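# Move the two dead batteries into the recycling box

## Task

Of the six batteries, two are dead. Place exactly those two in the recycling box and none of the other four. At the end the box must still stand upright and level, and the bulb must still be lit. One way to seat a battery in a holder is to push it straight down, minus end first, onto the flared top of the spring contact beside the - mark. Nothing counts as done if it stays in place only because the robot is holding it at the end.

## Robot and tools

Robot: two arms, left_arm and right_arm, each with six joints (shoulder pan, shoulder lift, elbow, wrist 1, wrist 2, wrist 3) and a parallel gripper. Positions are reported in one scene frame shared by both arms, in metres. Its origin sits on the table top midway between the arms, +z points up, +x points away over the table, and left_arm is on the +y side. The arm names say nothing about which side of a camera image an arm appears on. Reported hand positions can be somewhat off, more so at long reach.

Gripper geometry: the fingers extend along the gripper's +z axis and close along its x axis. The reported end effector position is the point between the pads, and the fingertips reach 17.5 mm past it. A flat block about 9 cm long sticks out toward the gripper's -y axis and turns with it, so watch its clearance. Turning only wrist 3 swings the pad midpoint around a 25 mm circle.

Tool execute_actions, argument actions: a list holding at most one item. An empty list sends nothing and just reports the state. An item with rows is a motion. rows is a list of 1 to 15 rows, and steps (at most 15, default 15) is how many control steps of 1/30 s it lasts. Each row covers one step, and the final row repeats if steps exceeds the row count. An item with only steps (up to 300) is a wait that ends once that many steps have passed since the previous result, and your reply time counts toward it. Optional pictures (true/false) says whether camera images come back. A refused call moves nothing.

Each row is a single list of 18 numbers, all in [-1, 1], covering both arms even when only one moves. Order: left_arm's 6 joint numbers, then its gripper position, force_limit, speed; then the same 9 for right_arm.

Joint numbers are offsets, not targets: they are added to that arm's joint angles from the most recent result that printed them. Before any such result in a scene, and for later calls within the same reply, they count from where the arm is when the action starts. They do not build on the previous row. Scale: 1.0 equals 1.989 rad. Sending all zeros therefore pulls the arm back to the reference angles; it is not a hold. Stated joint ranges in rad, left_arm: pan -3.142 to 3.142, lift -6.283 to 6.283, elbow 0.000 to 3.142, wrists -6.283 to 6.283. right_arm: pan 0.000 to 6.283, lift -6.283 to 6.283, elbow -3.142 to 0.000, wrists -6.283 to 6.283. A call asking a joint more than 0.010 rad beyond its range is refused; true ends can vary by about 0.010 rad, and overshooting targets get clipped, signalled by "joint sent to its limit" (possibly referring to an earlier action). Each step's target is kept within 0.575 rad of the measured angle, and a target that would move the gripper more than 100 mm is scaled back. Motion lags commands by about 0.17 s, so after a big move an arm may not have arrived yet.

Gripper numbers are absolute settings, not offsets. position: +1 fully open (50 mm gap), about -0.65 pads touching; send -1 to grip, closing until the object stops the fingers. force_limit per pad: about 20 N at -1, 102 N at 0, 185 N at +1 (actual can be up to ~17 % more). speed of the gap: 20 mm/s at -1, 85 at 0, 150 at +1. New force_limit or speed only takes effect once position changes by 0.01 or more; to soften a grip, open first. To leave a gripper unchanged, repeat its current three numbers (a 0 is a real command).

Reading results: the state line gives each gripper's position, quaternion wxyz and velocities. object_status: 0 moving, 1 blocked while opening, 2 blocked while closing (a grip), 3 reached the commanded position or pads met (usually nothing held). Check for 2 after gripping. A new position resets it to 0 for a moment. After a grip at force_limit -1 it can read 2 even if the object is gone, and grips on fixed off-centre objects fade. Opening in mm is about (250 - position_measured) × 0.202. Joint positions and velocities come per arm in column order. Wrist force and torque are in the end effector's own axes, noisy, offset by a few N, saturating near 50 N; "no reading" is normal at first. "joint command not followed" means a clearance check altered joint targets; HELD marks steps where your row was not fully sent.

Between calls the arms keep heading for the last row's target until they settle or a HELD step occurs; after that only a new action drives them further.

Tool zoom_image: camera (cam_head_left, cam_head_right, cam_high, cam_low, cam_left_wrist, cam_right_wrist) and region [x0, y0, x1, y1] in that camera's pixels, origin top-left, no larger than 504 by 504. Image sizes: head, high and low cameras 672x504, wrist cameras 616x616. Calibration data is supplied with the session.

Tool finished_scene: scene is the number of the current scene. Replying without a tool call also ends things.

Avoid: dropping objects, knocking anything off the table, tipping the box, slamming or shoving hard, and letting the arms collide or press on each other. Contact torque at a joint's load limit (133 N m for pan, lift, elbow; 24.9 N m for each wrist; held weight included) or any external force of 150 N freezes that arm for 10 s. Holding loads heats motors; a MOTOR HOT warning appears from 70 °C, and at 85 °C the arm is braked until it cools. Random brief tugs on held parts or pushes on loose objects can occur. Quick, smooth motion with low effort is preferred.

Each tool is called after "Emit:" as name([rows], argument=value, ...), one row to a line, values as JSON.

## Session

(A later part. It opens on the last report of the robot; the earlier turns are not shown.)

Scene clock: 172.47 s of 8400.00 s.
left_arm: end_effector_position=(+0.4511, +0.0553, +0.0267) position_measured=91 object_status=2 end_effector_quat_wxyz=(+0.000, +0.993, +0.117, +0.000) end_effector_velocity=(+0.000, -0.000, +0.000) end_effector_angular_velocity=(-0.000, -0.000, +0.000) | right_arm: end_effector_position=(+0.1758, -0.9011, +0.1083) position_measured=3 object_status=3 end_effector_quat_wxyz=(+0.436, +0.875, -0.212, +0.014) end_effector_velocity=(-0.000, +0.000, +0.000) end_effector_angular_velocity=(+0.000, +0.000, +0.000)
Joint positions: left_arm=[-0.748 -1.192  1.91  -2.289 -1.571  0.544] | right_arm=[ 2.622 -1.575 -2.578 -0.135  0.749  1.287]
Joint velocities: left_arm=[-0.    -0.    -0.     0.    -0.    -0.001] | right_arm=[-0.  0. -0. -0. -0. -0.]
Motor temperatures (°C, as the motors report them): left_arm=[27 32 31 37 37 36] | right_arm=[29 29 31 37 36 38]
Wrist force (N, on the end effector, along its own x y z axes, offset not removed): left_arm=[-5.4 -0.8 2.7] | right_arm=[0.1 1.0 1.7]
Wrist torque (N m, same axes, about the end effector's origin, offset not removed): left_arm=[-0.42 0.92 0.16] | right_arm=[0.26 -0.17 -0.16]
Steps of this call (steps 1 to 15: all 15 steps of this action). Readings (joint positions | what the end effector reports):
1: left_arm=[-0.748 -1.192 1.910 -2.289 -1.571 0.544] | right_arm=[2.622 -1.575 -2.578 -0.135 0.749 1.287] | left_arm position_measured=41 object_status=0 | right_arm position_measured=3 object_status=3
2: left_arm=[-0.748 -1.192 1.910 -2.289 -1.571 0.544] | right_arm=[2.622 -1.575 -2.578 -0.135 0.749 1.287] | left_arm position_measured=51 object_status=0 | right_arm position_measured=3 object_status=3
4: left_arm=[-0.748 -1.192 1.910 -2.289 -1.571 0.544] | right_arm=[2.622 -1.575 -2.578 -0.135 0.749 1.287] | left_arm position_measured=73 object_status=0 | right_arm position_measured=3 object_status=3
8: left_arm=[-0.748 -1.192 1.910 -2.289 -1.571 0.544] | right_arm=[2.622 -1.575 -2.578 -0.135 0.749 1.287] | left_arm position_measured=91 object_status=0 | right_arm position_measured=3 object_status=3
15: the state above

Emit:
execute_actions([
  {"rows":[[0,-0.0708,-0.061,0.1319,0,0,-1,-0.3,-0.3,0,0,0,0,0,0,1,0,0],[0,-0.0708,-0.061,0.1319,0,0,-1,-0.3,-0.3,0,0,0,0,0,0,1,0,0],[0,-0.0708,-0.061,0.1319,0,0,-1,-0.3,-0.3,0,0,0,0,0,0,1,0,0],[0,-0.0708,-0.061,0.1319,0,0,-1,-0.3,-0.3,0,0,0,0,0,0,1,0,0],[0,-0.0708,-0.061,0.1319,0,0,-1,-0.3,-0.3,0,0,0,0,0,0,1,0,0],[0,-0.0708,-0.061,0.1319,0,0,-1,-0.3,-0.3,0,0,0,0,0,0,1,0,0],[0,-0.0708,-0.061,0.1319,0,0,-1,-0.3,-0.3,0,0,0,0,0,0,1,0,0],[0,-0.0708,-0.061,0.1319,0,0,-1,-0.3,-0.3,0,0,0,0,0,0,1,0,0],[0,-0.0708,-0.061,0.1319,0,0,-1,-0.3,-0.3,0,0,0,0,0,0,1,0,0],[0,-0.0708,-0.061,0.1319,0,0,-1,-0.3,-0.3,0,0,0,0,0,0,1,0,0],[0,-0.0708,-0.061,0.1319,0,0,-1,-0.3,-0.3,0,0,0,0,0,0,1,0,0],[0.1543,-0.0364,-0.1064,0.1429,0,0.2724,-1,-0.3,-0.3,0,0,0,0,0,0,1,0,0]],"steps":15},
], pictures=false)

Emit:
execute_actions([
  {"steps":32},
])

Scene clock: 186.60 s of 8400.00 s.
left_arm: end_effector_position=(+0.4739, +0.0763, +0.1260) position_measured=91 object_status=2 end_effector_quat_wxyz=(+0.001, +0.994, +0.111, +0.001) end_effector_velocity=(+0.336, +0.420, +0.017) end_effector_angular_velocity=(+0.006, +0.002, -0.414) | right_arm: end_effector_position=(+0.1758, -0.9011, +0.1083) position_measured=3 object_status=3 end_effector_quat_wxyz=(+0.436, +0.875, -0.212, +0.014) end_effector_velocity=(+0.000, -0.000, +0.000) end_effector_angular_velocity=(-0.001, -0.001, -0.000)
Joint positions: left_arm=[-0.693 -1.309  1.771 -2.034 -1.571  0.61 ] | right_arm=[ 2.622 -1.575 -2.578 -0.135  0.749  1.287]
Joint velocities: left_arm=[ 0.941  0.171 -0.274  0.109  0.     1.355] | right_arm=[-0.    -0.001  0.     0.001 -0.     0.   ]
Motor temperatures (°C, as the motors report them): left_arm=[27 32 31 37 37 36] | right_arm=[29 29 31 37 36 38]
Wrist force (N, on the end effector, along its own x y z axes, offset not removed): left_arm=[-3.3 1.2 -1.5] | right_arm=[-0.9 1.0 2.8]
Wrist torque (N m, same axes, about the end effector's origin, offset not removed): left_arm=[-0.50 0.85 0.19] | right_arm=[0.29 -0.12 -0.12]
Steps of this call (steps 1 to 15: the robot went on to your last target; steps 16 to 90: nothing new was sent; then 10.63 s passed at rest; steps 91 to 105: all 15 steps of this action). Readings (joint positions | what the end effector reports):
91: left_arm=[-0.748 -1.192 1.910 -2.289 -1.571 0.544] | right_arm=[2.622 -1.575 -2.578 -0.135 0.749 1.287] | left_arm position_measured=91 object_status=2 | right_arm position_measured=3 object_status=3
92: left_arm=[-0.748 -1.197 1.905 -2.283 -1.571 0.544] | right_arm=[2.622 -1.575 -2.578 -0.135 0.749 1.287] | left_arm position_measured=91 object_status=2 | right_arm position_measured=3 object_status=3
94: left_arm=[-0.748 -1.241 1.866 -2.224 -1.571 0.544] | right_arm=[2.622 -1.575 -2.578 -0.135 0.749 1.287] | left_arm position_measured=91 object_status=2 | right_arm position_measured=3 object_status=3
98: left_arm=[-0.748 -1.303 1.814 -2.092 -1.571 0.544] | right_arm=[2.622 -1.575 -2.578 -0.135 0.749 1.287] | left_arm position_measured=91 object_status=2 | right_arm position_measured=3 object_status=3
105: the state above

Scene clock: 187.67 s of 8400.00 s.
left_arm: end_effector_position=(+0.5527, +0.2010, +0.1301) position_measured=91 object_status=2 end_effector_quat_wxyz=(-0.000, +1.000, -0.000, +0.000) end_effector_velocity=(+0.000, -0.000, +0.000) end_effector_angular_velocity=(+0.000, +0.000, -0.003) | right_arm: end_effector_position=(+0.1758, -0.9011, +0.1083) position_measured=3 object_status=3 end_effector_quat_wxyz=(+0.436, +0.875, -0.212, +0.014) end_effector_velocity=(+0.000, +0.000, -0.000) end_effector_angular_velocity=(-0.000, +0.001, +0.001)
Joint positions: left_arm=[-0.441 -1.264  1.699 -2.005 -1.571  1.086] | right_arm=[ 2.622 -1.575 -2.578 -0.135  0.749  1.287]
Joint velocities: left_arm=[-0.     0.    -0.     0.     0.     0.003] | right_arm=[ 0.001 -0.     0.    -0.    -0.    -0.   ]
Motor temperatures (°C, as the motors report them): left_arm=[27 32 31 37 37 36] | right_arm=[29 29 31 37 36 38]
Wrist force (N, on the end effector, along its own x y z axes, offset not removed): left_arm=[-0.7 0.6 3.5] | right_arm=[1.4 -0.2 1.2]
Wrist torque (N m, same axes, about the end effector's origin, offset not removed): left_arm=[-0.06 0.04 0.31] | right_arm=[0.02 -0.37 -0.11]
Steps of this call (steps 1 to 32: the robot went on to your last target). Readings (joint positions | what the end effector reports):
1: left_arm=[-0.662 -1.304 1.762 -2.031 -1.571 0.661] | right_arm=[2.622 -1.575 -2.578 -0.135 0.749 1.287] | left_arm position_measured=91 object_status=2 | right_arm position_measured=3 object_status=3
2: left_arm=[-0.632 -1.298 1.753 -2.027 -1.571 0.714] | right_arm=[2.622 -1.575 -2.578 -0.135 0.749 1.287] | left_arm position_measured=91 object_status=2 | right_arm position_measured=3 object_status=3
4: left_arm=[-0.575 -1.288 1.736 -2.020 -1.571 0.821] | right_arm=[2.622 -1.575 -2.578 -0.135 0.749 1.287] | left_arm position_measured=91 object_status=2 | right_arm position_measured=3 object_status=3
8: left_arm=[-0.487 -1.272 1.711 -2.010 -1.571 0.993] | right_arm=[2.622 -1.575 -2.578 -0.135 0.749 1.287] | left_arm position_measured=91 object_status=2 | right_arm position_measured=3 object_status=3
32: the state above
camera_calibration (this result's frames):
cam_left_wrist: T_world_to_cam=[[0.999798, 0.018015, 0.0089527, -0.563463], [0.0149995, -0.964134, 0.264993, 0.15485], [0.0134055, -0.264805, -0.964209, 0.3191], [0, 0, 0, 1]] pos_world=[0.556748, 0.243946, 0.271689]
cam_right_wrist: T_world_to_cam=[[0.899576, -0.34046, 0.273587, -0.501175], [-0.364517, -0.240163, 0.899694, -0.255524], [-0.240604, -0.90907, -0.340148, -0.592295], [0, 0, 0, 1]] pos_world=[0.215194, -0.770435, 0.16554]

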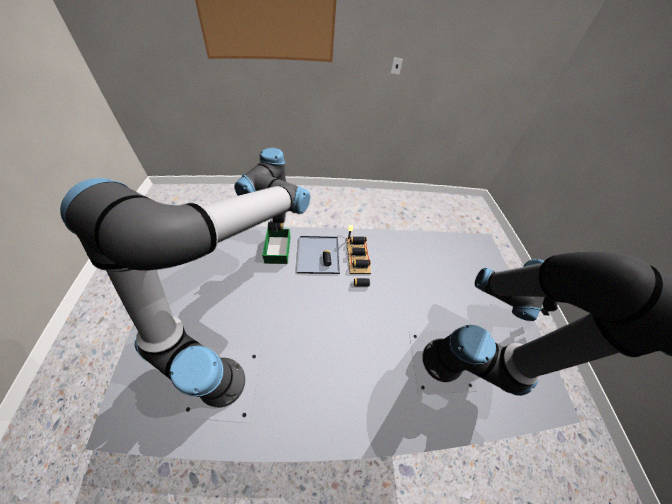

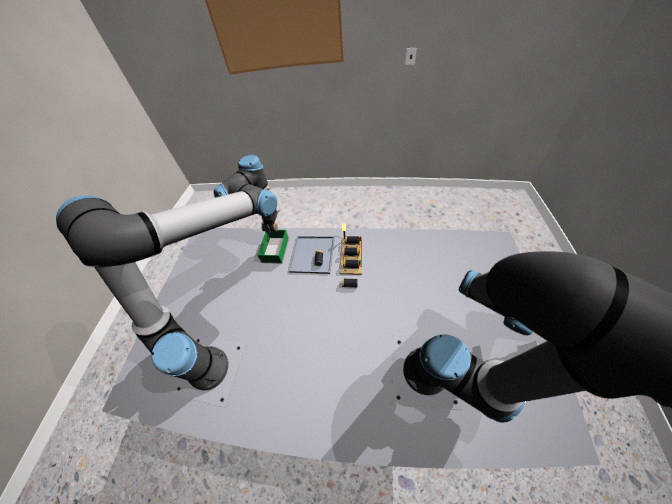

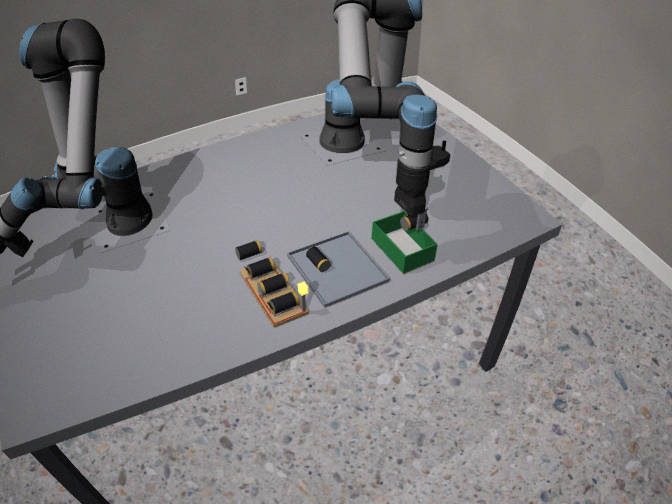

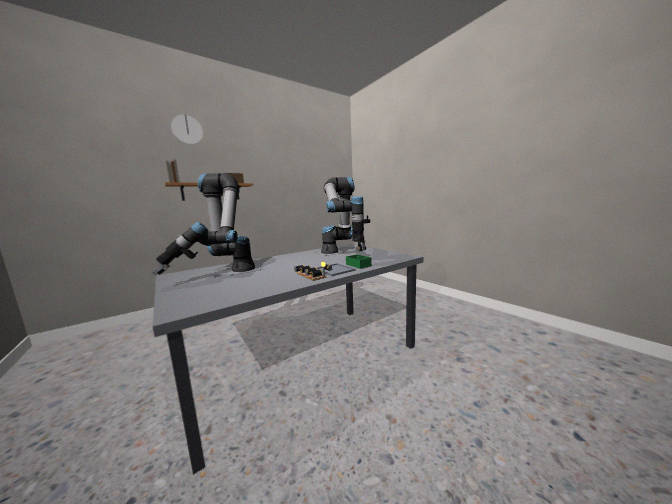

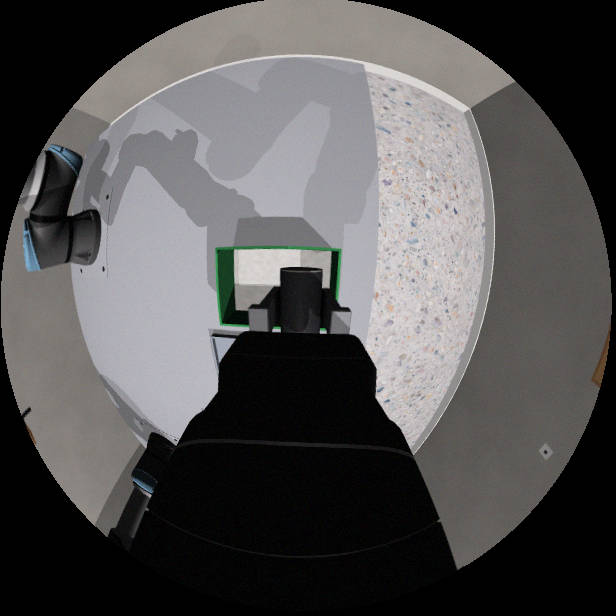

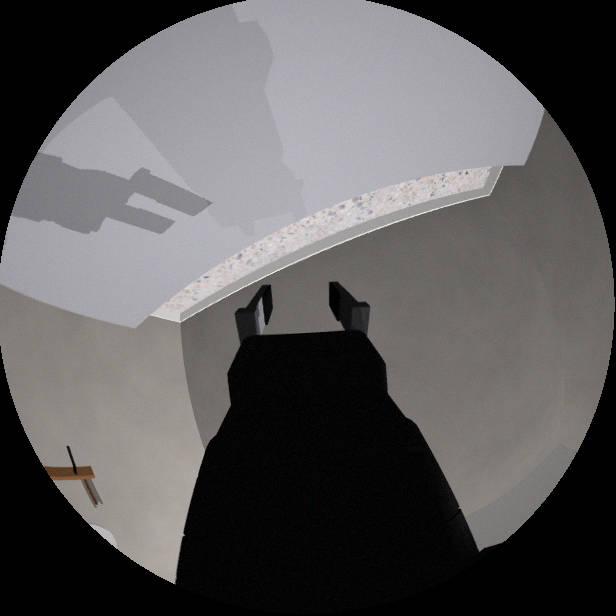

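Emit:
execute_actions([
  {"rows":[[0,0.0285,0.0329,-0.0614,0,0,-1,-0.3,-0.3,0,0,0,0,0,0,1,0,0],[0,0.0285,0.0329,-0.0614,0,0,-1,-0.3,-0.3,0,0,0,0,0,0,1,0,0],[0,0.0285,0.0329,-0.0614,0,0,-1,-0.3,-0.3,0,0,0,0,0,0,1,0,0],[0,0.0285,0.0329,-0.0614,0,0,-1,-0.3,-0.3,0,0,0,0,0,0,1,0,0],[0,0.0285,0.0329,-0.0614,0,0,-1,-0.3,-0.3,0,0,0,0,0,0,1,0,0],[0,0.0285,0.0329,-0.0614,0,0,-1,-0.3,-0.3,0,0,0,0,0,0,1,0,0],[0,0.0285,0.0329,-0.0614,0,0,-1,-0.3,-0.3,0,0,0,0,0,0,1,0,0],[0,0.0654,0.0595,-0.1249,0,0,-1,-0.3,-0.3,0,0,0,0,0,0,1,0,0]],"steps":15},
], pictures=false)

Emit:
execute_actions([
  {"steps":18},
], pictures=false)

Emit:
execute_actions([
  {"rows":[[0,0,0,0,0,0,0.62,-0.3,-0.3,0,0,0,0,0,0,1,0,0]],"steps":10},
], pictures=false)

Emit:
execute_actions([
  {"rows":[[0,-0.0369,-0.0266,0.0635,0,0,0.62,-0.3,-0.3,0,0,0,0,0,0,1,0,0],[0,-0.0369,-0.0266,0.0635,0,0,0.62,-0.3,-0.3,0,0,0,0,0,0,1,0,0],[0,-0.0369,-0.0266,0.0635,0,0,0.62,-0.3,-0.3,0,0,0,0,0,0,1,0,0],[0,-0.0369,-0.0266,0.0635,0,0,0.62,-0.3,-0.3,0,0,0,0,0,0,1,0,0],[0,-0.0369,-0.0266,0.0635,0,0,0.62,-0.3,-0.3,0,0,0,0,0,0,1,0,0],[0,-0.0369,-0.0266,0.0635,0,0,0.62,-0.3,-0.3,0,0,0,0,0,0,1,0,0],[0,-0.0654,-0.0595,0.1249,0,0,0.62,-0.3,-0.3,0,0,0,0,0,0,1,0,0]],"steps":15},
], pictures=false)

Scene clock: 200.50 s of 8400.00 s.
left_arm: end_effector_position=(+0.5525, +0.2012, +0.0380) position_measured=91 object_status=2 end_effector_quat_wxyz=(-0.001, +1.000, -0.000, -0.001) end_effector_velocity=(+0.003, -0.002, -0.089) end_effector_angular_velocity=(-0.011, -0.022, +0.001) | right_arm: end_effector_position=(+0.1758, -0.9011, +0.1083) position_measured=3 object_status=3 end_effector_quat_wxyz=(+0.436, +0.875, -0.212, +0.014) end_effector_velocity=(+0.000, +0.000, -0.000) end_effector_angular_velocity=(+0.001, +0.001, +0.001)
Joint positions: left_arm=[-0.441 -1.149  1.806 -2.225 -1.571  1.086] | right_arm=[ 2.622 -1.575 -2.578 -0.135  0.749  1.287]
Joint velocities: left_arm=[-0.     0.128  0.094 -0.246 -0.    -0.001] | right_arm=[ 0.001  0.     0.    -0.001  0.    -0.   ]
Motor temperatures (°C, as the motors report them): left_arm=[27 32 31 37 37 36] | right_arm=[29 29 31 37 36 38]
Wrist force (N, on the end effector, along its own x y z axes, offset not removed): left_arm=[-4.1 -0.1 2.5] | right_arm=[0.5 -0.8 2.7]
Wrist torque (N m, same axes, about the end effector's origin, offset not removed): left_arm=[-0.25 0.88 0.24] | right_arm=[-0.03 -0.21 -0.17]
Steps of this call (steps 1 to 15: the robot went on to your last target; steps 16 to 90: nothing new was sent; then 9.33 s passed at rest; steps 91 to 105: all 15 steps of this action). Readings (joint positions | what the end effector reports):
91: left_arm=[-0.441 -1.264 1.699 -2.005 -1.571 1.086] | right_arm=[2.622 -1.575 -2.578 -0.135 0.749 1.287] | left_arm position_measured=91 object_status=2 | right_arm position_measured=3 object_status=3
92: left_arm=[-0.441 -1.260 1.703 -2.011 -1.571 1.086] | right_arm=[2.622 -1.575 -2.578 -0.135 0.749 1.287] | left_arm position_measured=91 object_status=2 | right_arm position_measured=3 object_status=3
94: left_arm=[-0.441 -1.240 1.727 -2.050 -1.571 1.086] | right_arm=[2.622 -1.575 -2.578 -0.135 0.749 1.287] | left_arm position_measured=91 object_status=2 | right_arm position_measured=3 object_status=3
98: left_arm=[-0.441 -1.218 1.752 -2.103 -1.571 1.086] | right_arm=[2.622 -1.575 -2.578 -0.135 0.749 1.287] | left_arm position_measured=91 object_status=2 | right_arm position_measured=3 object_status=3
105: the state above

Scene clock: 201.10 s of 8400.00 s.
left_arm: end_effector_position=(+0.5527, +0.2011, +0.0277) position_measured=91 object_status=2 end_effector_quat_wxyz=(-0.000, +1.000, -0.000, +0.000) end_effector_velocity=(-0.000, +0.000, -0.001) end_effector_angular_velocity=(+0.000, +0.001, -0.001) | right_arm: end_effector_position=(+0.1758, -0.9011, +0.1083) position_measured=3 object_status=3 end_effector_quat_wxyz=(+0.436, +0.875, -0.212, +0.014) end_effector_velocity=(-0.000, +0.000, -0.000) end_effector_angular_velocity=(+0.001, +0.001, +0.000)
Joint positions: left_arm=[-0.441 -1.134  1.817 -2.253 -1.571  1.086] | right_arm=[ 2.622 -1.575 -2.578 -0.135  0.749  1.287]
Joint velocities: left_arm=[ 0.     0.001  0.001 -0.001  0.     0.001] | right_arm=[ 0.     0.     0.    -0.002  0.     0.   ]
Motor temperatures (°C, as the motors report them): left_arm=[27 32 31 37 37 36] | right_arm=[29 29 31 37 36 38]
Wrist force (N, on the end effector, along its own x y z axes, offset not removed): left_arm=[-3.3 -0.5 1.2] | right_arm=[0.7 0.0 0.9]
Wrist torque (N m, same axes, about the end effector's origin, offset not removed): left_arm=[-0.25 0.71 0.28] | right_arm=[0.07 -0.29 -0.13]
Steps of this call (steps 1 to 18: the robot went on to your last target). Readings (joint positions | what the end effector reports):
1: left_arm=[-0.441 -1.146 1.809 -2.232 -1.571 1.086] | right_arm=[2.622 -1.575 -2.578 -0.135 0.749 1.287] | left_arm position_measured=91 object_status=2 | right_arm position_measured=3 object_status=3
2: left_arm=[-0.441 -1.143 1.811 -2.237 -1.571 1.086] | right_arm=[2.622 -1.575 -2.578 -0.135 0.749 1.287] | left_arm position_measured=91 object_status=2 | right_arm position_measured=3 object_status=3
4: left_arm=[-0.441 -1.139 1.813 -2.244 -1.571 1.086] | right_arm=[2.622 -1.575 -2.578 -0.135 0.749 1.287] | left_arm position_measured=91 object_status=2 | right_arm position_measured=3 object_status=3
8: left_arm=[-0.441 -1.136 1.816 -2.251 -1.571 1.086] | right_arm=[2.622 -1.575 -2.578 -0.135 0.749 1.287] | left_arm position_measured=91 object_status=2 | right_arm position_measured=3 object_status=3
18: the state above

Scene clock: 201.43 s of 8400.00 s.
left_arm: end_effector_position=(+0.5527, +0.2011, +0.0277) position_measured=59 object_status=0 end_effector_quat_wxyz=(-0.000, +1.000, -0.000, +0.000) end_effector_velocity=(-0.000, +0.000, -0.001) end_effector_angular_velocity=(+0.001, +0.001, +0.001) | right_arm: end_effector_position=(+0.1758, -0.9011, +0.1083) position_measured=3 object_status=3 end_effector_quat_wxyz=(+0.436, +0.875, -0.212, +0.014) end_effector_velocity=(+0.000, -0.000, +0.000) end_effector_angular_velocity=(-0.000, -0.001, +0.000)
Joint positions: left_arm=[-0.441 -1.134  1.817 -2.253 -1.571  1.086] | right_arm=[ 2.622 -1.575 -2.578 -0.135  0.749  1.287]
Joint velocities: left_arm=[-0.     0.001  0.     0.     0.    -0.001] | right_arm=[-0.     0.     0.     0.001  0.    -0.   ]
Motor temperatures (°C, as the motors report them): left_arm=[27 32 31 37 37 36] | right_arm=[29 29 31 37 36 38]
Wrist force (N, on the end effector, along its own x y z axes, offset not removed): left_arm=[-4.3 -0.9 -0.7] | right_arm=[1.4 0.1 1.3]
Wrist torque (N m, same axes, about the end effector's origin, offset not removed): left_arm=[-0.45 0.82 0.27] | right_arm=[0.02 -0.45 -0.16]
Steps of this call (steps 1 to 10: all 10 steps of this action). Readings (joint positions | what the end effector reports):
1: left_arm=[-0.441 -1.134 1.817 -2.253 -1.571 1.086] | right_arm=[2.622 -1.575 -2.578 -0.135 0.749 1.287] | left_arm position_measured=87 object_status=0 | right_arm position_measured=3 object_status=3
2: left_arm=[-0.441 -1.134 1.817 -2.253 -1.571 1.086] | right_arm=[2.622 -1.575 -2.578 -0.135 0.749 1.287] | left_arm position_measured=76 object_status=0 | right_arm position_measured=3 object_status=3
4: left_arm=[-0.441 -1.134 1.817 -2.253 -1.571 1.086] | right_arm=[2.622 -1.575 -2.578 -0.135 0.749 1.287] | left_arm position_measured=59 object_status=0 | right_arm position_measured=3 object_status=3
8: left_arm=[-0.441 -1.134 1.817 -2.253 -1.571 1.086] | right_arm=[2.622 -1.575 -2.578 -0.135 0.749 1.287] | left_arm position_measured=59 object_status=0 | right_arm position_measured=3 object_status=3
10: the state above

Scene clock: 201.93 s of 8400.00 s.
left_arm: end_effector_position=(+0.5536, +0.2006, +0.1221) position_measured=59 object_status=3 end_effector_quat_wxyz=(+0.000, +1.000, -0.000, +0.001) end_effector_velocity=(-0.008, +0.004, +0.068) end_effector_angular_velocity=(+0.009, +0.016, +0.000) | right_arm: end_effector_position=(+0.1758, -0.9011, +0.1083) position_measured=3 object_status=3 end_effector_quat_wxyz=(+0.436, +0.875, -0.212, +0.014) end_effector_velocity=(-0.000, +0.000, -0.000) end_effector_angular_velocity=(+0.001, +0.001, -0.000)
Joint positions: left_arm=[-0.441 -1.255  1.709 -2.027 -1.571  1.086] | right_arm=[ 2.622 -1.575 -2.578 -0.135  0.749  1.287]
Joint velocities: left_arm=[-0.001 -0.081 -0.088  0.187  0.    -0.001] | right_arm=[-0.    -0.    -0.    -0.001  0.    -0.   ]
Motor temperatures (°C, as the motors report them): left_arm=[27 32 31 37 37 36] | right_arm=[29 29 31 37 36 38]
Wrist force (N, on the end effector, along its own x y z axes, offset not removed): left_arm=[-0.8 -2.0 0.3] | right_arm=[-1.1 -1.1 1.2]
Wrist torque (N m, same axes, about the end effector's origin, offset not removed): left_arm=[-0.51 0.39 0.16] | right_arm=[-0.14 -0.02 -0.07]
Steps of this call (steps 1 to 15: all 15 steps of this action). Readings (joint positions | what the end effector reports):
1: left_arm=[-0.441 -1.135 1.817 -2.253 -1.571 1.086] | right_arm=[2.622 -1.575 -2.578 -0.135 0.749 1.287] | left_arm position_measured=59 object_status=3 | right_arm position_measured=3 object_status=3
2: left_arm=[-0.441 -1.139 1.813 -2.248 -1.571 1.086] | right_arm=[2.622 -1.575 -2.578 -0.135 0.749 1.287] | left_arm position_measured=59 object_status=3 | right_arm position_measured=3 object_status=3
4: left_arm=[-0.441 -1.165 1.794 -2.208 -1.571 1.086] | right_arm=[2.622 -1.575 -2.578 -0.135 0.749 1.287] | left_arm position_measured=59 object_status=3 | right_arm position_measured=3 object_status=3
8: left_arm=[-0.441 -1.199 1.769 -2.147 -1.571 1.086] | right_arm=[2.622 -1.575 -2.578 -0.135 0.749 1.287] | left_arm position_measured=59 object_status=3 | right_arm position_measured=3 object_status=3
15: the state above

Emit:
execute_actions([
  {"rows":[[-0.1928,-0.0037,0.0365,-0.0317,0,0.6167,0.77,-0.3,-0.3,0,0,0,0,0,0,1,0,0]],"steps":15},
], pictures=false)

Emit:
execute_actions([
  {"steps":30},
])

Emit:
zoom_image(camera="cam_left_wrist", region=[240, 230, 420, 350])

Scene clock: 208.43 s of 8400.00 s.
left_arm: end_effector_position=(+0.4817, +0.0123, +0.1031) position_measured=37 object_status=3 end_effector_quat_wxyz=(-0.000, +0.847, -0.531, +0.000) end_effector_velocity=(-0.099, -0.235, -0.025) end_effector_angular_velocity=(+0.001, +0.000, -2.931) | right_arm: end_effector_position=(+0.1758, -0.9011, +0.1083) position_measured=3 object_status=3 end_effector_quat_wxyz=(+0.436, +0.875, -0.212, +0.014) end_effector_velocity=(-0.000, +0.000, -0.000) end_effector_angular_velocity=(+0.001, +0.002, -0.000)
Joint positions: left_arm=[-0.781 -1.263  1.773 -2.082 -1.571  1.866] | right_arm=[ 2.622 -1.575 -2.578 -0.135  0.749  1.287]
Joint velocities: left_arm=[-0.369  0.002  0.07  -0.071  0.     2.561] | right_arm=[-0.    -0.    -0.    -0.002 -0.    -0.   ]
Motor temperatures (°C, as the motors report them): left_arm=[27 32 31 37 37 36] | right_arm=[29 29 31 37 36 38]
Wrist force (N, on the end effector, along its own x y z axes, offset not removed): left_arm=[1.1 6.2 0.8] | right_arm=[0.4 0.1 2.2]
Wrist torque (N m, same axes, about the end effector's origin, offset not removed): left_arm=[0.69 -0.13 0.10] | right_arm=[0.11 -0.24 -0.26]
Steps of this call (steps 1 to 30: the robot went on to your last target; steps 31 to 90: nothing new was sent; then 3.00 s passed at rest; steps 91 to 105: all 15 steps of this action). Readings (joint positions | what the end effector reports):
91: left_arm=[-0.441 -1.264 1.699 -2.005 -1.571 1.086] | right_arm=[2.622 -1.575 -2.578 -0.135 0.749 1.287] | left_arm position_measured=56 object_status=0 | right_arm position_measured=3 object_status=3
92: left_arm=[-0.447 -1.264 1.702 -2.009 -1.571 1.091] | right_arm=[2.622 -1.575 -2.578 -0.135 0.749 1.287] | left_arm position_measured=45 object_status=0 | right_arm position_measured=3 object_status=3
94: left_arm=[-0.496 -1.264 1.716 -2.022 -1.571 1.151] | right_arm=[2.622 -1.575 -2.578 -0.135 0.749 1.287] | left_arm position_measured=37 object_status=0 | right_arm position_measured=3 object_status=3
98: left_arm=[-0.614 -1.264 1.740 -2.047 -1.571 1.347] | right_arm=[2.622 -1.575 -2.578 -0.135 0.749 1.287] | left_arm position_measured=37 object_status=0 | right_arm position_measured=3 object_status=3
105: the state above

Scene clock: 209.43 s of 8400.00 s.
left_arm: end_effector_position=(+0.4685, -0.0191, +0.1002) position_measured=37 object_status=3 end_effector_quat_wxyz=(-0.000, +0.693, -0.721, +0.000) end_effector_velocity=(-0.000, -0.000, -0.000) end_effector_angular_velocity=(+0.000, +0.000, -0.001) | right_arm: end_effector_position=(+0.1758, -0.9011, +0.1083) position_measured=3 object_status=3 end_effector_quat_wxyz=(+0.436, +0.875, -0.212, +0.014) end_effector_velocity=(+0.000, +0.000, -0.000) end_effector_angular_velocity=(+0.000, +0.000, +0.000)
Joint positions: left_arm=[-0.825 -1.262  1.782 -2.09  -1.571  2.312] | right_arm=[ 2.622 -1.575 -2.578 -0.135  0.749  1.287]
Joint velocities: left_arm=[-0.  0. -0.  0.  0.  0.] | right_arm=[ 0.    -0.     0.    -0.001  0.     0.   ]
Motor temperatures (°C, as the motors report them): left_arm=[27 32 31 37 37 36] | right_arm=[29 29 31 37 36 38]
Wrist force (N, on the end effector, along its own x y z axes, offset not removed): left_arm=[-2.1 -1.7 0.3] | right_arm=[-0.6 0.0 0.7]
Wrist torque (N m, same axes, about the end effector's origin, offset not removed): left_arm=[-0.66 0.53 0.12] | right_arm=[0.06 -0.07 -0.19]
Steps of this call (steps 1 to 30: the robot went on to your last target). Readings (joint positions | what the end effector reports):
1: left_arm=[-0.792 -1.263 1.775 -2.084 -1.571 1.952] | right_arm=[2.622 -1.575 -2.578 -0.135 0.749 1.287] | left_arm position_measured=37 object_status=3 | right_arm position_measured=3 object_status=3
2: left_arm=[-0.800 -1.262 1.777 -2.085 -1.571 2.033] | right_arm=[2.622 -1.575 -2.578 -0.135 0.749 1.287] | left_arm position_measured=37 object_status=3 | right_arm position_measured=3 object_status=3
4: left_arm=[-0.811 -1.262 1.779 -2.087 -1.571 2.153] | right_arm=[2.622 -1.575 -2.578 -0.135 0.749 1.287] | left_arm position_measured=37 object_status=3 | right_arm position_measured=3 object_status=3
8: left_arm=[-0.820 -1.262 1.781 -2.089 -1.571 2.261] | right_arm=[2.622 -1.575 -2.578 -0.135 0.749 1.287] | left_arm position_measured=37 object_status=3 | right_arm position_measured=3 object_status=3
30: the state above
All arms were judged still, so your last target was given up. Only a new action makes them travel on or press farther. Fingers that are still opening or closing keep moving.
camera_calibration (this result's frames):
cam_left_wrist: T_world_to_cam=[[-0.0208245, -0.999744, 0.00883067, -0.0162911], [-0.964001, 0.0224203, 0.264951, 0.429333], [-0.265081, -0.00299529, -0.964221, 0.368621], [0, 0, 0, 1]] pos_world=[0.511253, -0.0248086, 0.241824]
cam_right_wrist: T_world_to_cam=[[0.899576, -0.34046, 0.273587, -0.501175], [-0.364516, -0.240163, 0.899694, -0.255524], [-0.240604, -0.90907, -0.340148, -0.592295], [0, 0, 0, 1]] pos_world=[0.215194, -0.770435, 0.16554]

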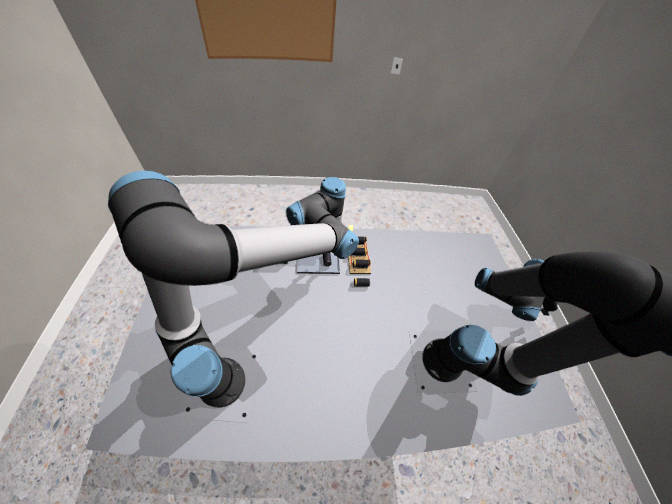

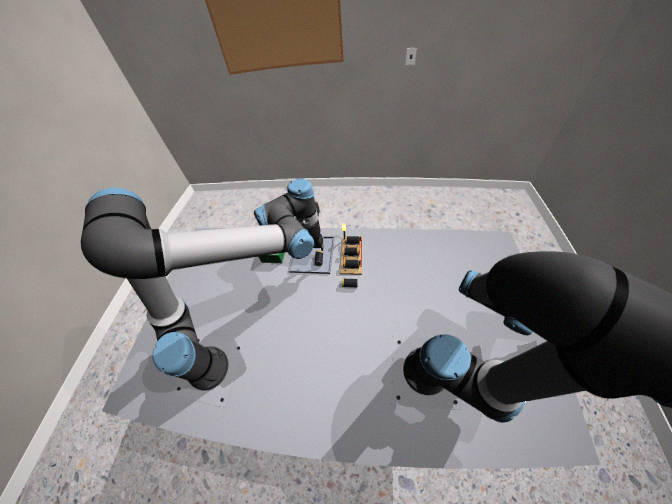

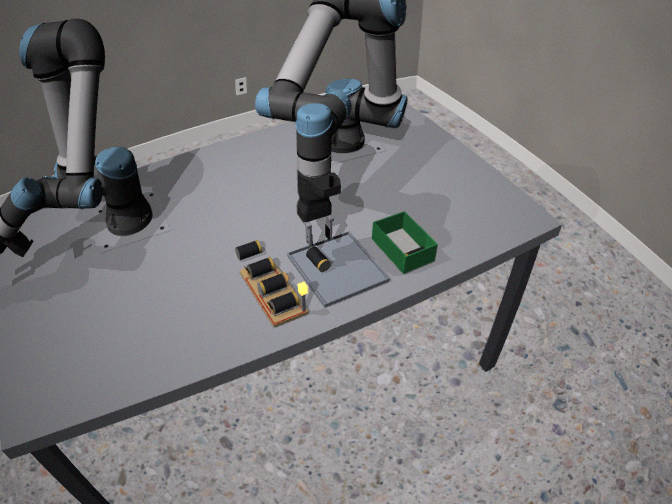

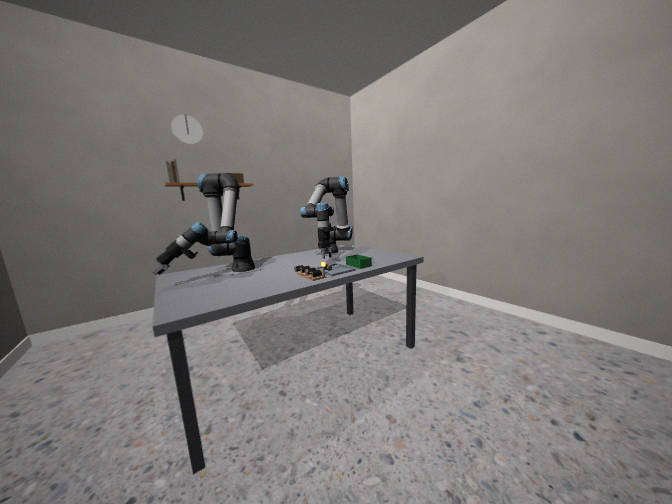

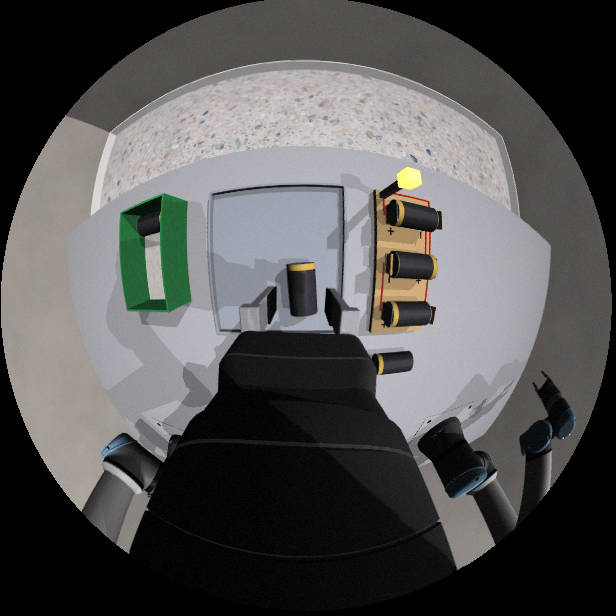

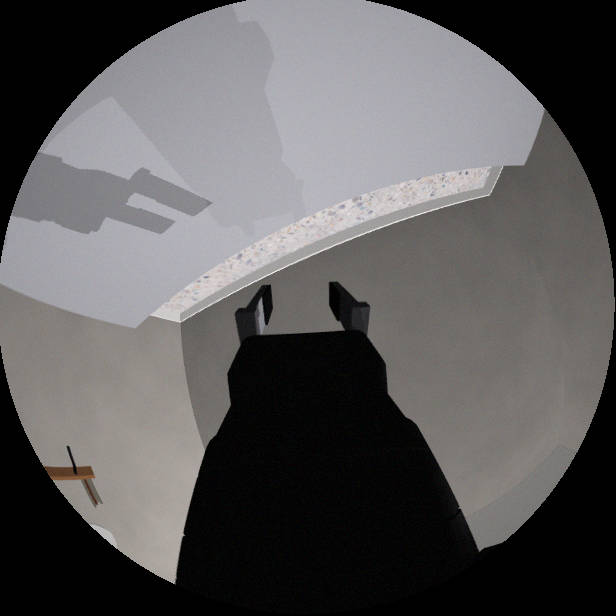

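Region (240, 230, 420, 350) of cam_left_wrist's 616x616 image, scaled by 2.800, with more detail than that image has.

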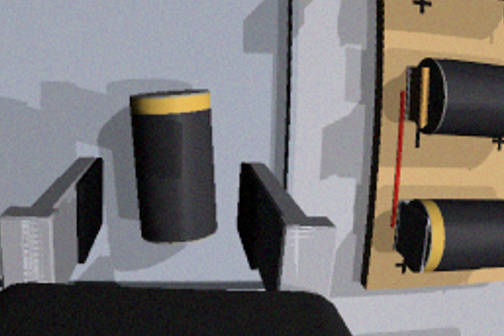

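Emit:
execute_actions([
  {"rows":[[-0.0017,0.02,0.018,-0.038,0,-0.0345,0.77,-0.3,-0.3,0,0,0,0,0,0,1,0,0],[-0.0017,0.02,0.018,-0.038,0,-0.0345,0.77,-0.3,-0.3,0,0,0,0,0,0,1,0,0],[-0.0017,0.02,0.018,-0.038,0,-0.0345,0.77,-0.3,-0.3,0,0,0,0,0,0,1,0,0],[-0.0017,0.02,0.018,-0.038,0,-0.0345,0.77,-0.3,-0.3,0,0,0,0,0,0,1,0,0],[-0.0017,0.02,0.018,-0.038,0,-0.0345,0.77,-0.3,-0.3,0,0,0,0,0,0,1,0,0],[-0.0017,0.02,0.018,-0.038,0,-0.0345,0.77,-0.3,-0.3,0,0,0,0,0,0,1,0,0],[-0.0017,0.02,0.018,-0.038,0,-0.0345,0.77,-0.3,-0.3,0,0,0,0,0,0,1,0,0],[-0.0017,0.0526,0.038,-0.0906,0,-0.0345,0.77,-0.3,-0.3,0,0,0,0,0,0,1,0,0]],"steps":15},
], pictures=false)

Emit:
execute_actions([
  {"steps":18},
], pictures=false)

Emit:
execute_actions([
  {"rows":[[0,0,0,0,0,0,-1,-0.3,-0.3,0,0,0,0,0,0,1,0,0]],"steps":15},
], pictures=false)

Emit:
execute_actions([
  {"rows":[[0,-0.068,-0.0604,0.1285,0,0,-1,-0.3,-0.3,0,0,0,0,0,0,1,0,0],[0,-0.068,-0.0604,0.1285,0,0,-1,-0.3,-0.3,0,0,0,0,0,0,1,0,0],[0,-0.068,-0.0604,0.1285,0,0,-1,-0.3,-0.3,0,0,0,0,0,0,1,0,0],[0,-0.068,-0.0604,0.1285,0,0,-1,-0.3,-0.3,0,0,0,0,0,0,1,0,0],[0,-0.068,-0.0604,0.1285,0,0,-1,-0.3,-0.3,0,0,0,0,0,0,1,0,0],[0,-0.068,-0.0604,0.1285,0,0,-1,-0.3,-0.3,0,0,0,0,0,0,1,0,0],[0,-0.068,-0.0604,0.1285,0,0,-1,-0.3,-0.3,0,0,0,0,0,0,1,0,0],[0,-0.068,-0.0604,0.1285,0,0,-1,-0.3,-0.3,0,0,0,0,0,0,1,0,0],[0,-0.068,-0.0604,0.1285,0,0,-1,-0.3,-0.3,0,0,0,0,0,0,1,0,0],[0.1705,-0.1168,0.0016,0.1152,0,-0.6063,-1,-0.3,-0.3,0,0,0,0,0,0,1,0,0]],"steps":15},
], pictures=false)

Emit:
execute_actions([
  {"steps":40},
])

Scene clock: 232.97 s of 8400.00 s.
left_arm: end_effector_position=(+0.4679, -0.0197, +0.0348) position_measured=37 object_status=3 end_effector_quat_wxyz=(-0.000, +0.716, -0.698, -0.001) end_effector_velocity=(+0.002, -0.003, -0.071) end_effector_angular_velocity=(-0.010, -0.009, +0.012) | right_arm: end_effector_position=(+0.1758, -0.9011, +0.1083) position_measured=3 object_status=3 end_effector_quat_wxyz=(+0.436, +0.875, -0.212, +0.014) end_effector_velocity=(+0.001, +0.000, +0.000) end_effector_angular_velocity=(-0.001, -0.001, +0.002)
Joint positions: left_arm=[-0.828 -1.17   1.849 -2.248 -1.571  2.245] | right_arm=[ 2.622 -1.575 -2.578 -0.135  0.749  1.287]
Joint velocities: left_arm=[-0.001  0.11   0.066 -0.19  -0.    -0.013] | right_arm=[ 0.001 -0.     0.     0.001  0.    -0.   ]
Motor temperatures (°C, as the motors report them): left_arm=[27 32 31 37 37 36] | right_arm=[29 29 31 37 36 38]
Wrist force (N, on the end effector, along its own x y z axes, offset not removed): left_arm=[-6.2 2.2 -0.5] | right_arm=[-0.6 1.9 2.3]
Wrist torque (N m, same axes, about the end effector's origin, offset not removed): left_arm=[0.05 1.13 0.16] | right_arm=[0.43 -0.04 -0.20]
Steps of this call (steps 1 to 90: nothing new was sent; then 20.03 s passed at rest; steps 91 to 105: all 15 steps of this action). Readings (joint positions | what the end effector reports):
91: left_arm=[-0.825 -1.262 1.782 -2.090 -1.571 2.312] | right_arm=[2.622 -1.575 -2.578 -0.135 0.749 1.287] | left_arm position_measured=37 object_status=3 | right_arm position_measured=3 object_status=3
92: left_arm=[-0.825 -1.259 1.785 -2.095 -1.571 2.307] | right_arm=[2.622 -1.575 -2.578 -0.135 0.749 1.287] | left_arm position_measured=37 object_status=3 | right_arm position_measured=3 object_status=3
94: left_arm=[-0.826 -1.244 1.798 -2.122 -1.571 2.283] | right_arm=[2.622 -1.575 -2.578 -0.135 0.749 1.287] | left_arm position_measured=37 object_status=3 | right_arm position_measured=3 object_status=3
98: left_arm=[-0.827 -1.229 1.811 -2.152 -1.571 2.256] | right_arm=[2.622 -1.575 -2.578 -0.135 0.749 1.287] | left_arm position_measured=37 object_status=3 | right_arm position_measured=3 object_status=3
105: the state above

Scene clock: 233.57 s of 8400.00 s.
left_arm: end_effector_position=(+0.4681, -0.0199, +0.0267) position_measured=37 object_status=3 end_effector_quat_wxyz=(-0.000, +0.716, -0.698, +0.000) end_effector_velocity=(+0.000, +0.000, -0.001) end_effector_angular_velocity=(+0.000, +0.000, -0.000) | right_arm: end_effector_position=(+0.1758, -0.9011, +0.1083) position_measured=3 object_status=3 end_effector_quat_wxyz=(+0.436, +0.875, -0.212, +0.014) end_effector_velocity=(-0.000, +0.000, -0.000) end_effector_angular_velocity=(+0.000, +0.001, -0.000)
Joint positions: left_arm=[-0.828 -1.158  1.857 -2.27  -1.571  2.243] | right_arm=[ 2.622 -1.575 -2.578 -0.135  0.749  1.287]
Joint velocities: left_arm=[ 0.001  0.001  0.    -0.001  0.     0.001] | right_arm=[ 0.    -0.     0.    -0.001 -0.    -0.   ]
Motor temperatures (°C, as the motors report them): left_arm=[27 32 31 37 37 36] | right_arm=[29 29 31 37 36 38]
Wrist force (N, on the end effector, along its own x y z axes, offset not removed): left_arm=[-2.5 -1.4 2.0] | right_arm=[-0.1 0.1 2.6]
Wrist torque (N m, same axes, about the end effector's origin, offset not removed): left_arm=[-0.36 0.68 0.26] | right_arm=[0.15 -0.17 -0.06]
Steps of this call (steps 1 to 18: the robot went on to your last target). Readings (joint positions | what the end effector reports):
1: left_arm=[-0.828 -1.167 1.851 -2.253 -1.571 2.245] | right_arm=[2.622 -1.575 -2.578 -0.135 0.749 1.287] | left_arm position_measured=37 object_status=3 | right_arm position_measured=3 object_status=3
2: left_arm=[-0.828 -1.165 1.853 -2.258 -1.571 2.244] | right_arm=[2.622 -1.575 -2.578 -0.135 0.749 1.287] | left_arm position_measured=37 object_status=3 | right_arm position_measured=3 object_status=3
4: left_arm=[-0.828 -1.162 1.855 -2.263 -1.571 2.244] | right_arm=[2.622 -1.575 -2.578 -0.135 0.749 1.287] | left_arm position_measured=37 object_status=3 | right_arm position_measured=3 object_status=3
8: left_arm=[-0.828 -1.159 1.856 -2.268 -1.571 2.244] | right_arm=[2.622 -1.575 -2.578 -0.135 0.749 1.287] | left_arm position_measured=37 object_status=3 | right_arm position_measured=3 object_status=3
18: the state above

Scene clock: 234.07 s of 8400.00 s.
left_arm: end_effector_position=(+0.4681, -0.0199, +0.0267) position_measured=91 object_status=2 end_effector_quat_wxyz=(-0.000, +0.716, -0.698, +0.000) end_effector_velocity=(-0.000, -0.000, -0.000) end_effector_angular_velocity=(+0.000, +0.000, -0.000) | right_arm: end_effector_position=(+0.1758, -0.9011, +0.1083) position_measured=3 object_status=3 end_effector_quat_wxyz=(+0.436, +0.875, -0.212, +0.014) end_effector_velocity=(+0.000, -0.000, +0.001) end_effector_angular_velocity=(-0.003, -0.004, -0.001)
Joint positions: left_arm=[-0.828 -1.158  1.857 -2.27  -1.571  2.243] | right_arm=[ 2.622 -1.575 -2.578 -0.135  0.749  1.287]
Joint velocities: left_arm=[-0.     0.001  0.    -0.     0.    -0.   ] | right_arm=[-0.001  0.     0.     0.004 -0.     0.   ]
Motor temperatures (°C, as the motors report them): left_arm=[27 32 31 37 37 36] | right_arm=[29 29 31 37 36 38]
Wrist force (N, on the end effector, along its own x y z axes, offset not removed): left_arm=[0.0 -2.4 -0.5] | right_arm=[-0.4 0.0 1.4]
Wrist torque (N m, same axes, about the end effector's origin, offset not removed): left_arm=[-0.75 0.11 0.23] | right_arm=[0.10 -0.10 -0.10]
Steps of this call (steps 1 to 15: all 15 steps of this action). Readings (joint positions | what the end effector reports):
1: left_arm=[-0.828 -1.158 1.857 -2.270 -1.571 2.243] | right_arm=[2.622 -1.575 -2.578 -0.135 0.749 1.287] | left_arm position_measured=41 object_status=0 | right_arm position_measured=3 object_status=3
2: left_arm=[-0.828 -1.158 1.857 -2.270 -1.571 2.243] | right_arm=[2.622 -1.575 -2.578 -0.135 0.749 1.287] | left_arm position_measured=51 object_status=0 | right_arm position_measured=3 object_status=3
4: left_arm=[-0.828 -1.158 1.857 -2.270 -1.571 2.243] | right_arm=[2.622 -1.575 -2.578 -0.135 0.749 1.287] | left_arm position_measured=73 object_status=0 | right_arm position_measured=3 object_status=3
8: left_arm=[-0.828 -1.158 1.857 -2.270 -1.571 2.243] | right_arm=[2.622 -1.575 -2.578 -0.135 0.749 1.287] | left_arm position_measured=91 object_status=0 | right_arm position_measured=3 object_status=3
15: the state above

Scene clock: 234.57 s of 8400.00 s.
left_arm: end_effector_position=(+0.4912, +0.0453, +0.1247) position_measured=91 object_status=2 end_effector_quat_wxyz=(+0.000, +0.800, -0.600, +0.002) end_effector_velocity=(+0.130, +0.490, +0.023) end_effector_angular_velocity=(+0.003, +0.013, +2.145) | right_arm: end_effector_position=(+0.1758, -0.9011, +0.1083) position_measured=3 object_status=3 end_effector_quat_wxyz=(+0.436, +0.875, -0.212, +0.014) end_effector_velocity=(-0.000, -0.000, -0.001) end_effector_angular_velocity=(+0.001, +0.002, -0.001)
Joint positions: left_arm=[-0.726 -1.318  1.786 -2.044 -1.571  2.087] | right_arm=[ 2.622 -1.575 -2.578 -0.135  0.749  1.287]
Joint velocities: left_arm=[ 0.746 -0.238  0.24   0.009 -0.    -1.399] | right_arm=[-0.001 -0.002 -0.    -0.    -0.    -0.   ]
Motor temperatures (°C, as the motors report them): left_arm=[27 32 31 37 37 36] | right_arm=[29 29 31 37 36 38]
Wrist force (N, on the end effector, along its own x y z axes, offset not removed): left_arm=[-2.3 -0.8 1.3] | right_arm=[0.1 -1.8 1.8]
Wrist torque (N m, same axes, about the end effector's origin, offset not removed): left_arm=[-0.10 0.47 0.33] | right_arm=[-0.24 -0.18 -0.09]
Steps of this call (steps 1 to 15: all 15 steps of this action). Readings (joint positions | what the end effector reports):
1: left_arm=[-0.828 -1.158 1.857 -2.270 -1.571 2.243] | right_arm=[2.622 -1.575 -2.578 -0.135 0.749 1.287] | left_arm position_measured=91 object_status=2 | right_arm position_measured=3 object_status=3
2: left_arm=[-0.828 -1.163 1.852 -2.264 -1.571 2.243] | right_arm=[2.622 -1.575 -2.578 -0.135 0.749 1.287] | left_arm position_measured=91 object_status=2 | right_arm position_measured=3 object_status=3
4: left_arm=[-0.828 -1.205 1.813 -2.206 -1.571 2.243] | right_arm=[2.622 -1.575 -2.578 -0.135 0.749 1.287] | left_arm position_measured=91 object_status=2 | right_arm position_measured=3 object_status=3
8: left_arm=[-0.828 -1.265 1.761 -2.078 -1.571 2.243] | right_arm=[2.622 -1.575 -2.578 -0.135 0.749 1.287] | left_arm position_measured=91 object_status=2 | right_arm position_measured=3 object_status=3
15: the state above

Scene clock: 235.90 s of 8400.00 s.
left_arm: end_effector_position=(+0.4947, +0.2031, +0.1303) position_measured=91 object_status=2 end_effector_quat_wxyz=(-0.000, +1.000, -0.000, +0.000) end_effector_velocity=(-0.000, -0.000, -0.000) end_effector_angular_velocity=(+0.000, +0.001, -0.001) | right_arm: end_effector_position=(+0.1758, -0.9011, +0.1083) position_measured=3 object_status=3 end_effector_quat_wxyz=(+0.436, +0.875, -0.212, +0.014) end_effector_velocity=(+0.000, +0.000, +0.000) end_effector_angular_velocity=(-0.001, -0.001, +0.001)
Joint positions: left_arm=[-0.489 -1.39   1.86  -2.041 -1.571  1.038] | right_arm=[ 2.622 -1.575 -2.578 -0.135  0.749  1.287]
Joint velocities: left_arm=[-0.001  0.001  0.     0.     0.    -0.   ] | right_arm=[ 0.001  0.    -0.     0.001  0.    -0.   ]
Motor temperatures (°C, as the motors report them): left_arm=[27 32 31 37 37 36] | right_arm=[29 29 31 37 36 38]
Wrist force (N, on the end effector, along its own x y z axes, offset not removed): left_arm=[-2.7 1.8 2.4] | right_arm=[-0.2 -0.7 2.1]
Wrist torque (N m, same axes, about the end effector's origin, offset not removed): left_arm=[0.12 0.52 0.15] | right_arm=[-0.08 -0.12 -0.06]
Steps of this call (steps 1 to 40: the robot went on to your last target). Readings (joint positions | what the end effector reports):
1: left_arm=[-0.701 -1.326 1.794 -2.044 -1.571 2.038] | right_arm=[2.622 -1.575 -2.578 -0.135 0.749 1.287] | left_arm position_measured=91 object_status=2 | right_arm position_measured=3 object_status=3
2: left_arm=[-0.675 -1.334 1.803 -2.043 -1.571 1.984] | right_arm=[2.622 -1.575 -2.578 -0.135 0.749 1.287] | left_arm position_measured=91 object_status=2 | right_arm position_measured=3 object_status=3
4: left_arm=[-0.624 -1.350 1.819 -2.043 -1.571 1.862] | right_arm=[2.622 -1.575 -2.578 -0.135 0.749 1.287] | left_arm position_measured=91 object_status=2 | right_arm position_measured=3 object_status=3
8: left_arm=[-0.538 -1.376 1.846 -2.042 -1.571 1.547] | right_arm=[2.622 -1.575 -2.578 -0.135 0.749 1.287] | left_arm position_measured=91 object_status=2 | right_arm position_measured=3 object_status=3
40: the state above
camera_calibration (this result's frames):
cam_left_wrist: T_world_to_cam=[[0.999793, 0.0183105, 0.00891271, -0.505625], [0.0152953, -0.964134, 0.264975, 0.157538], [0.0134449, -0.264783, -0.964214, 0.320582], [0, 0, 0, 1]] pos_world=[0.4988, 0.246031, 0.271873]
cam_right_wrist: T_world_to_cam=[[0.899576, -0.34046, 0.273587, -0.501175], [-0.364516, -0.240163, 0.899694, -0.255524], [-0.240604, -0.90907, -0.340148, -0.592295], [0, 0, 0, 1]] pos_world=[0.215194, -0.770435, 0.16554]

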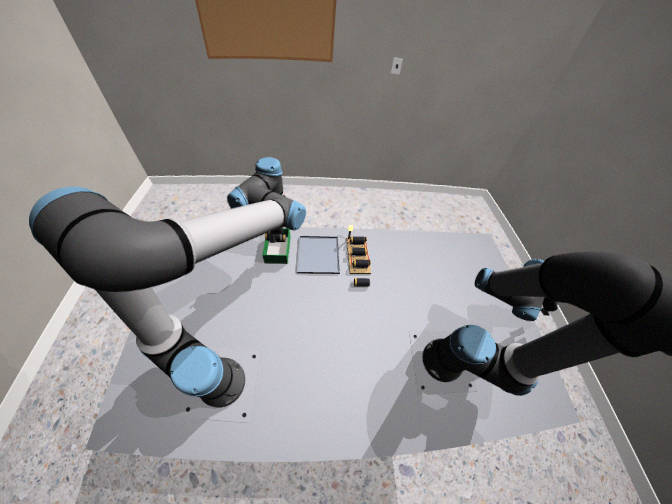

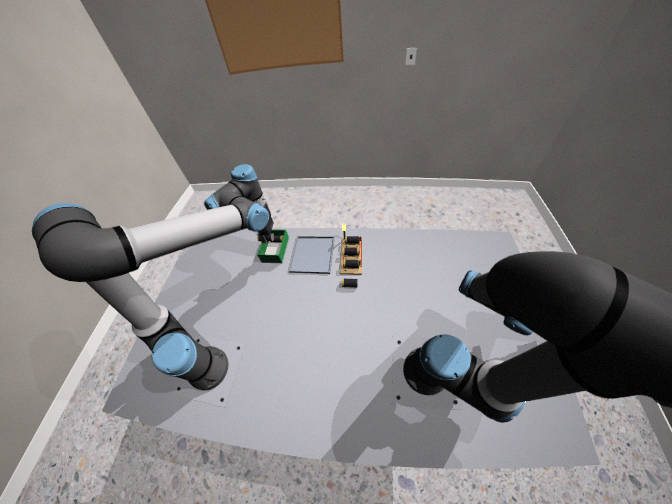

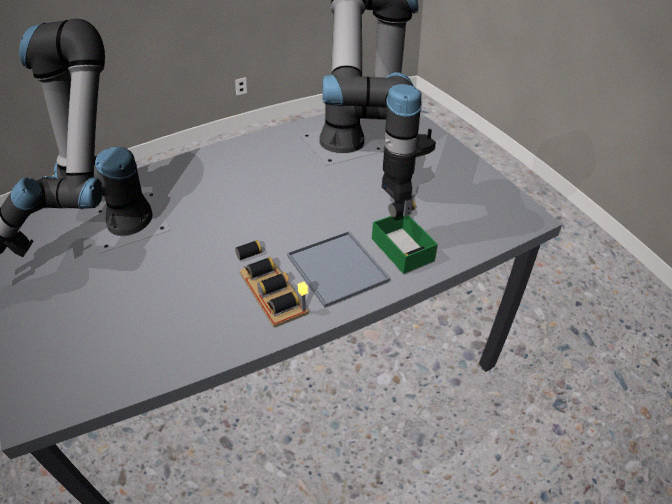

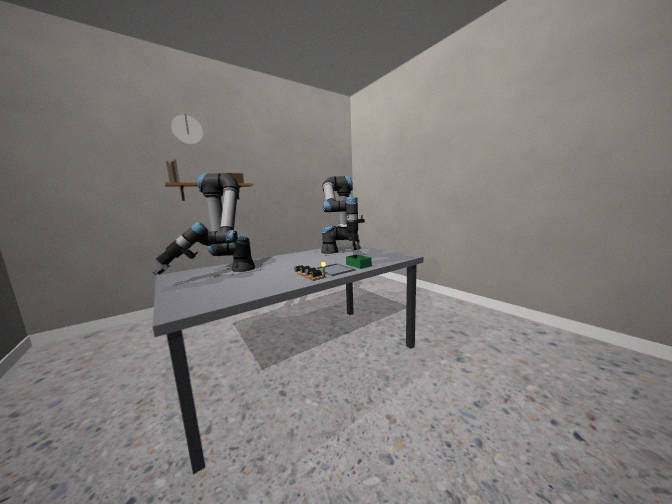

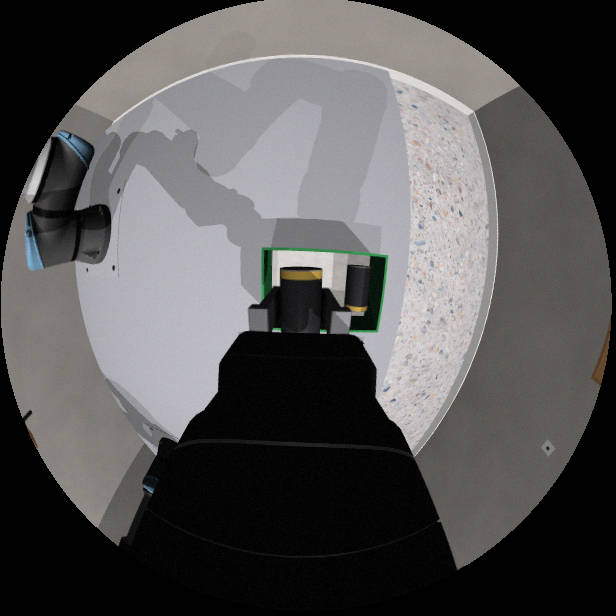

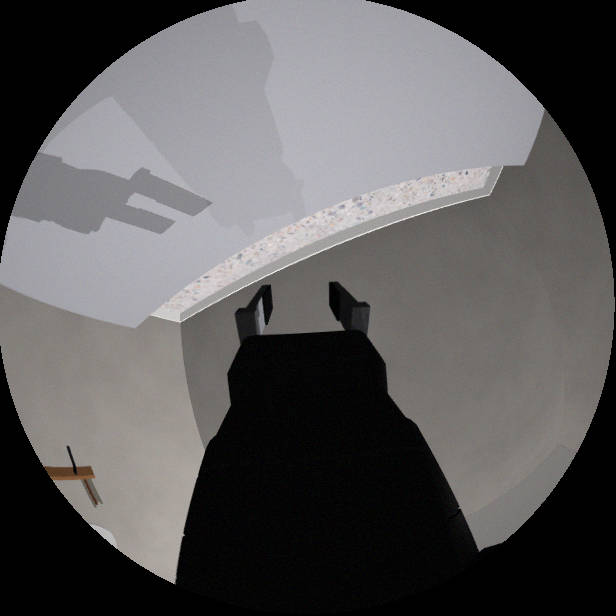

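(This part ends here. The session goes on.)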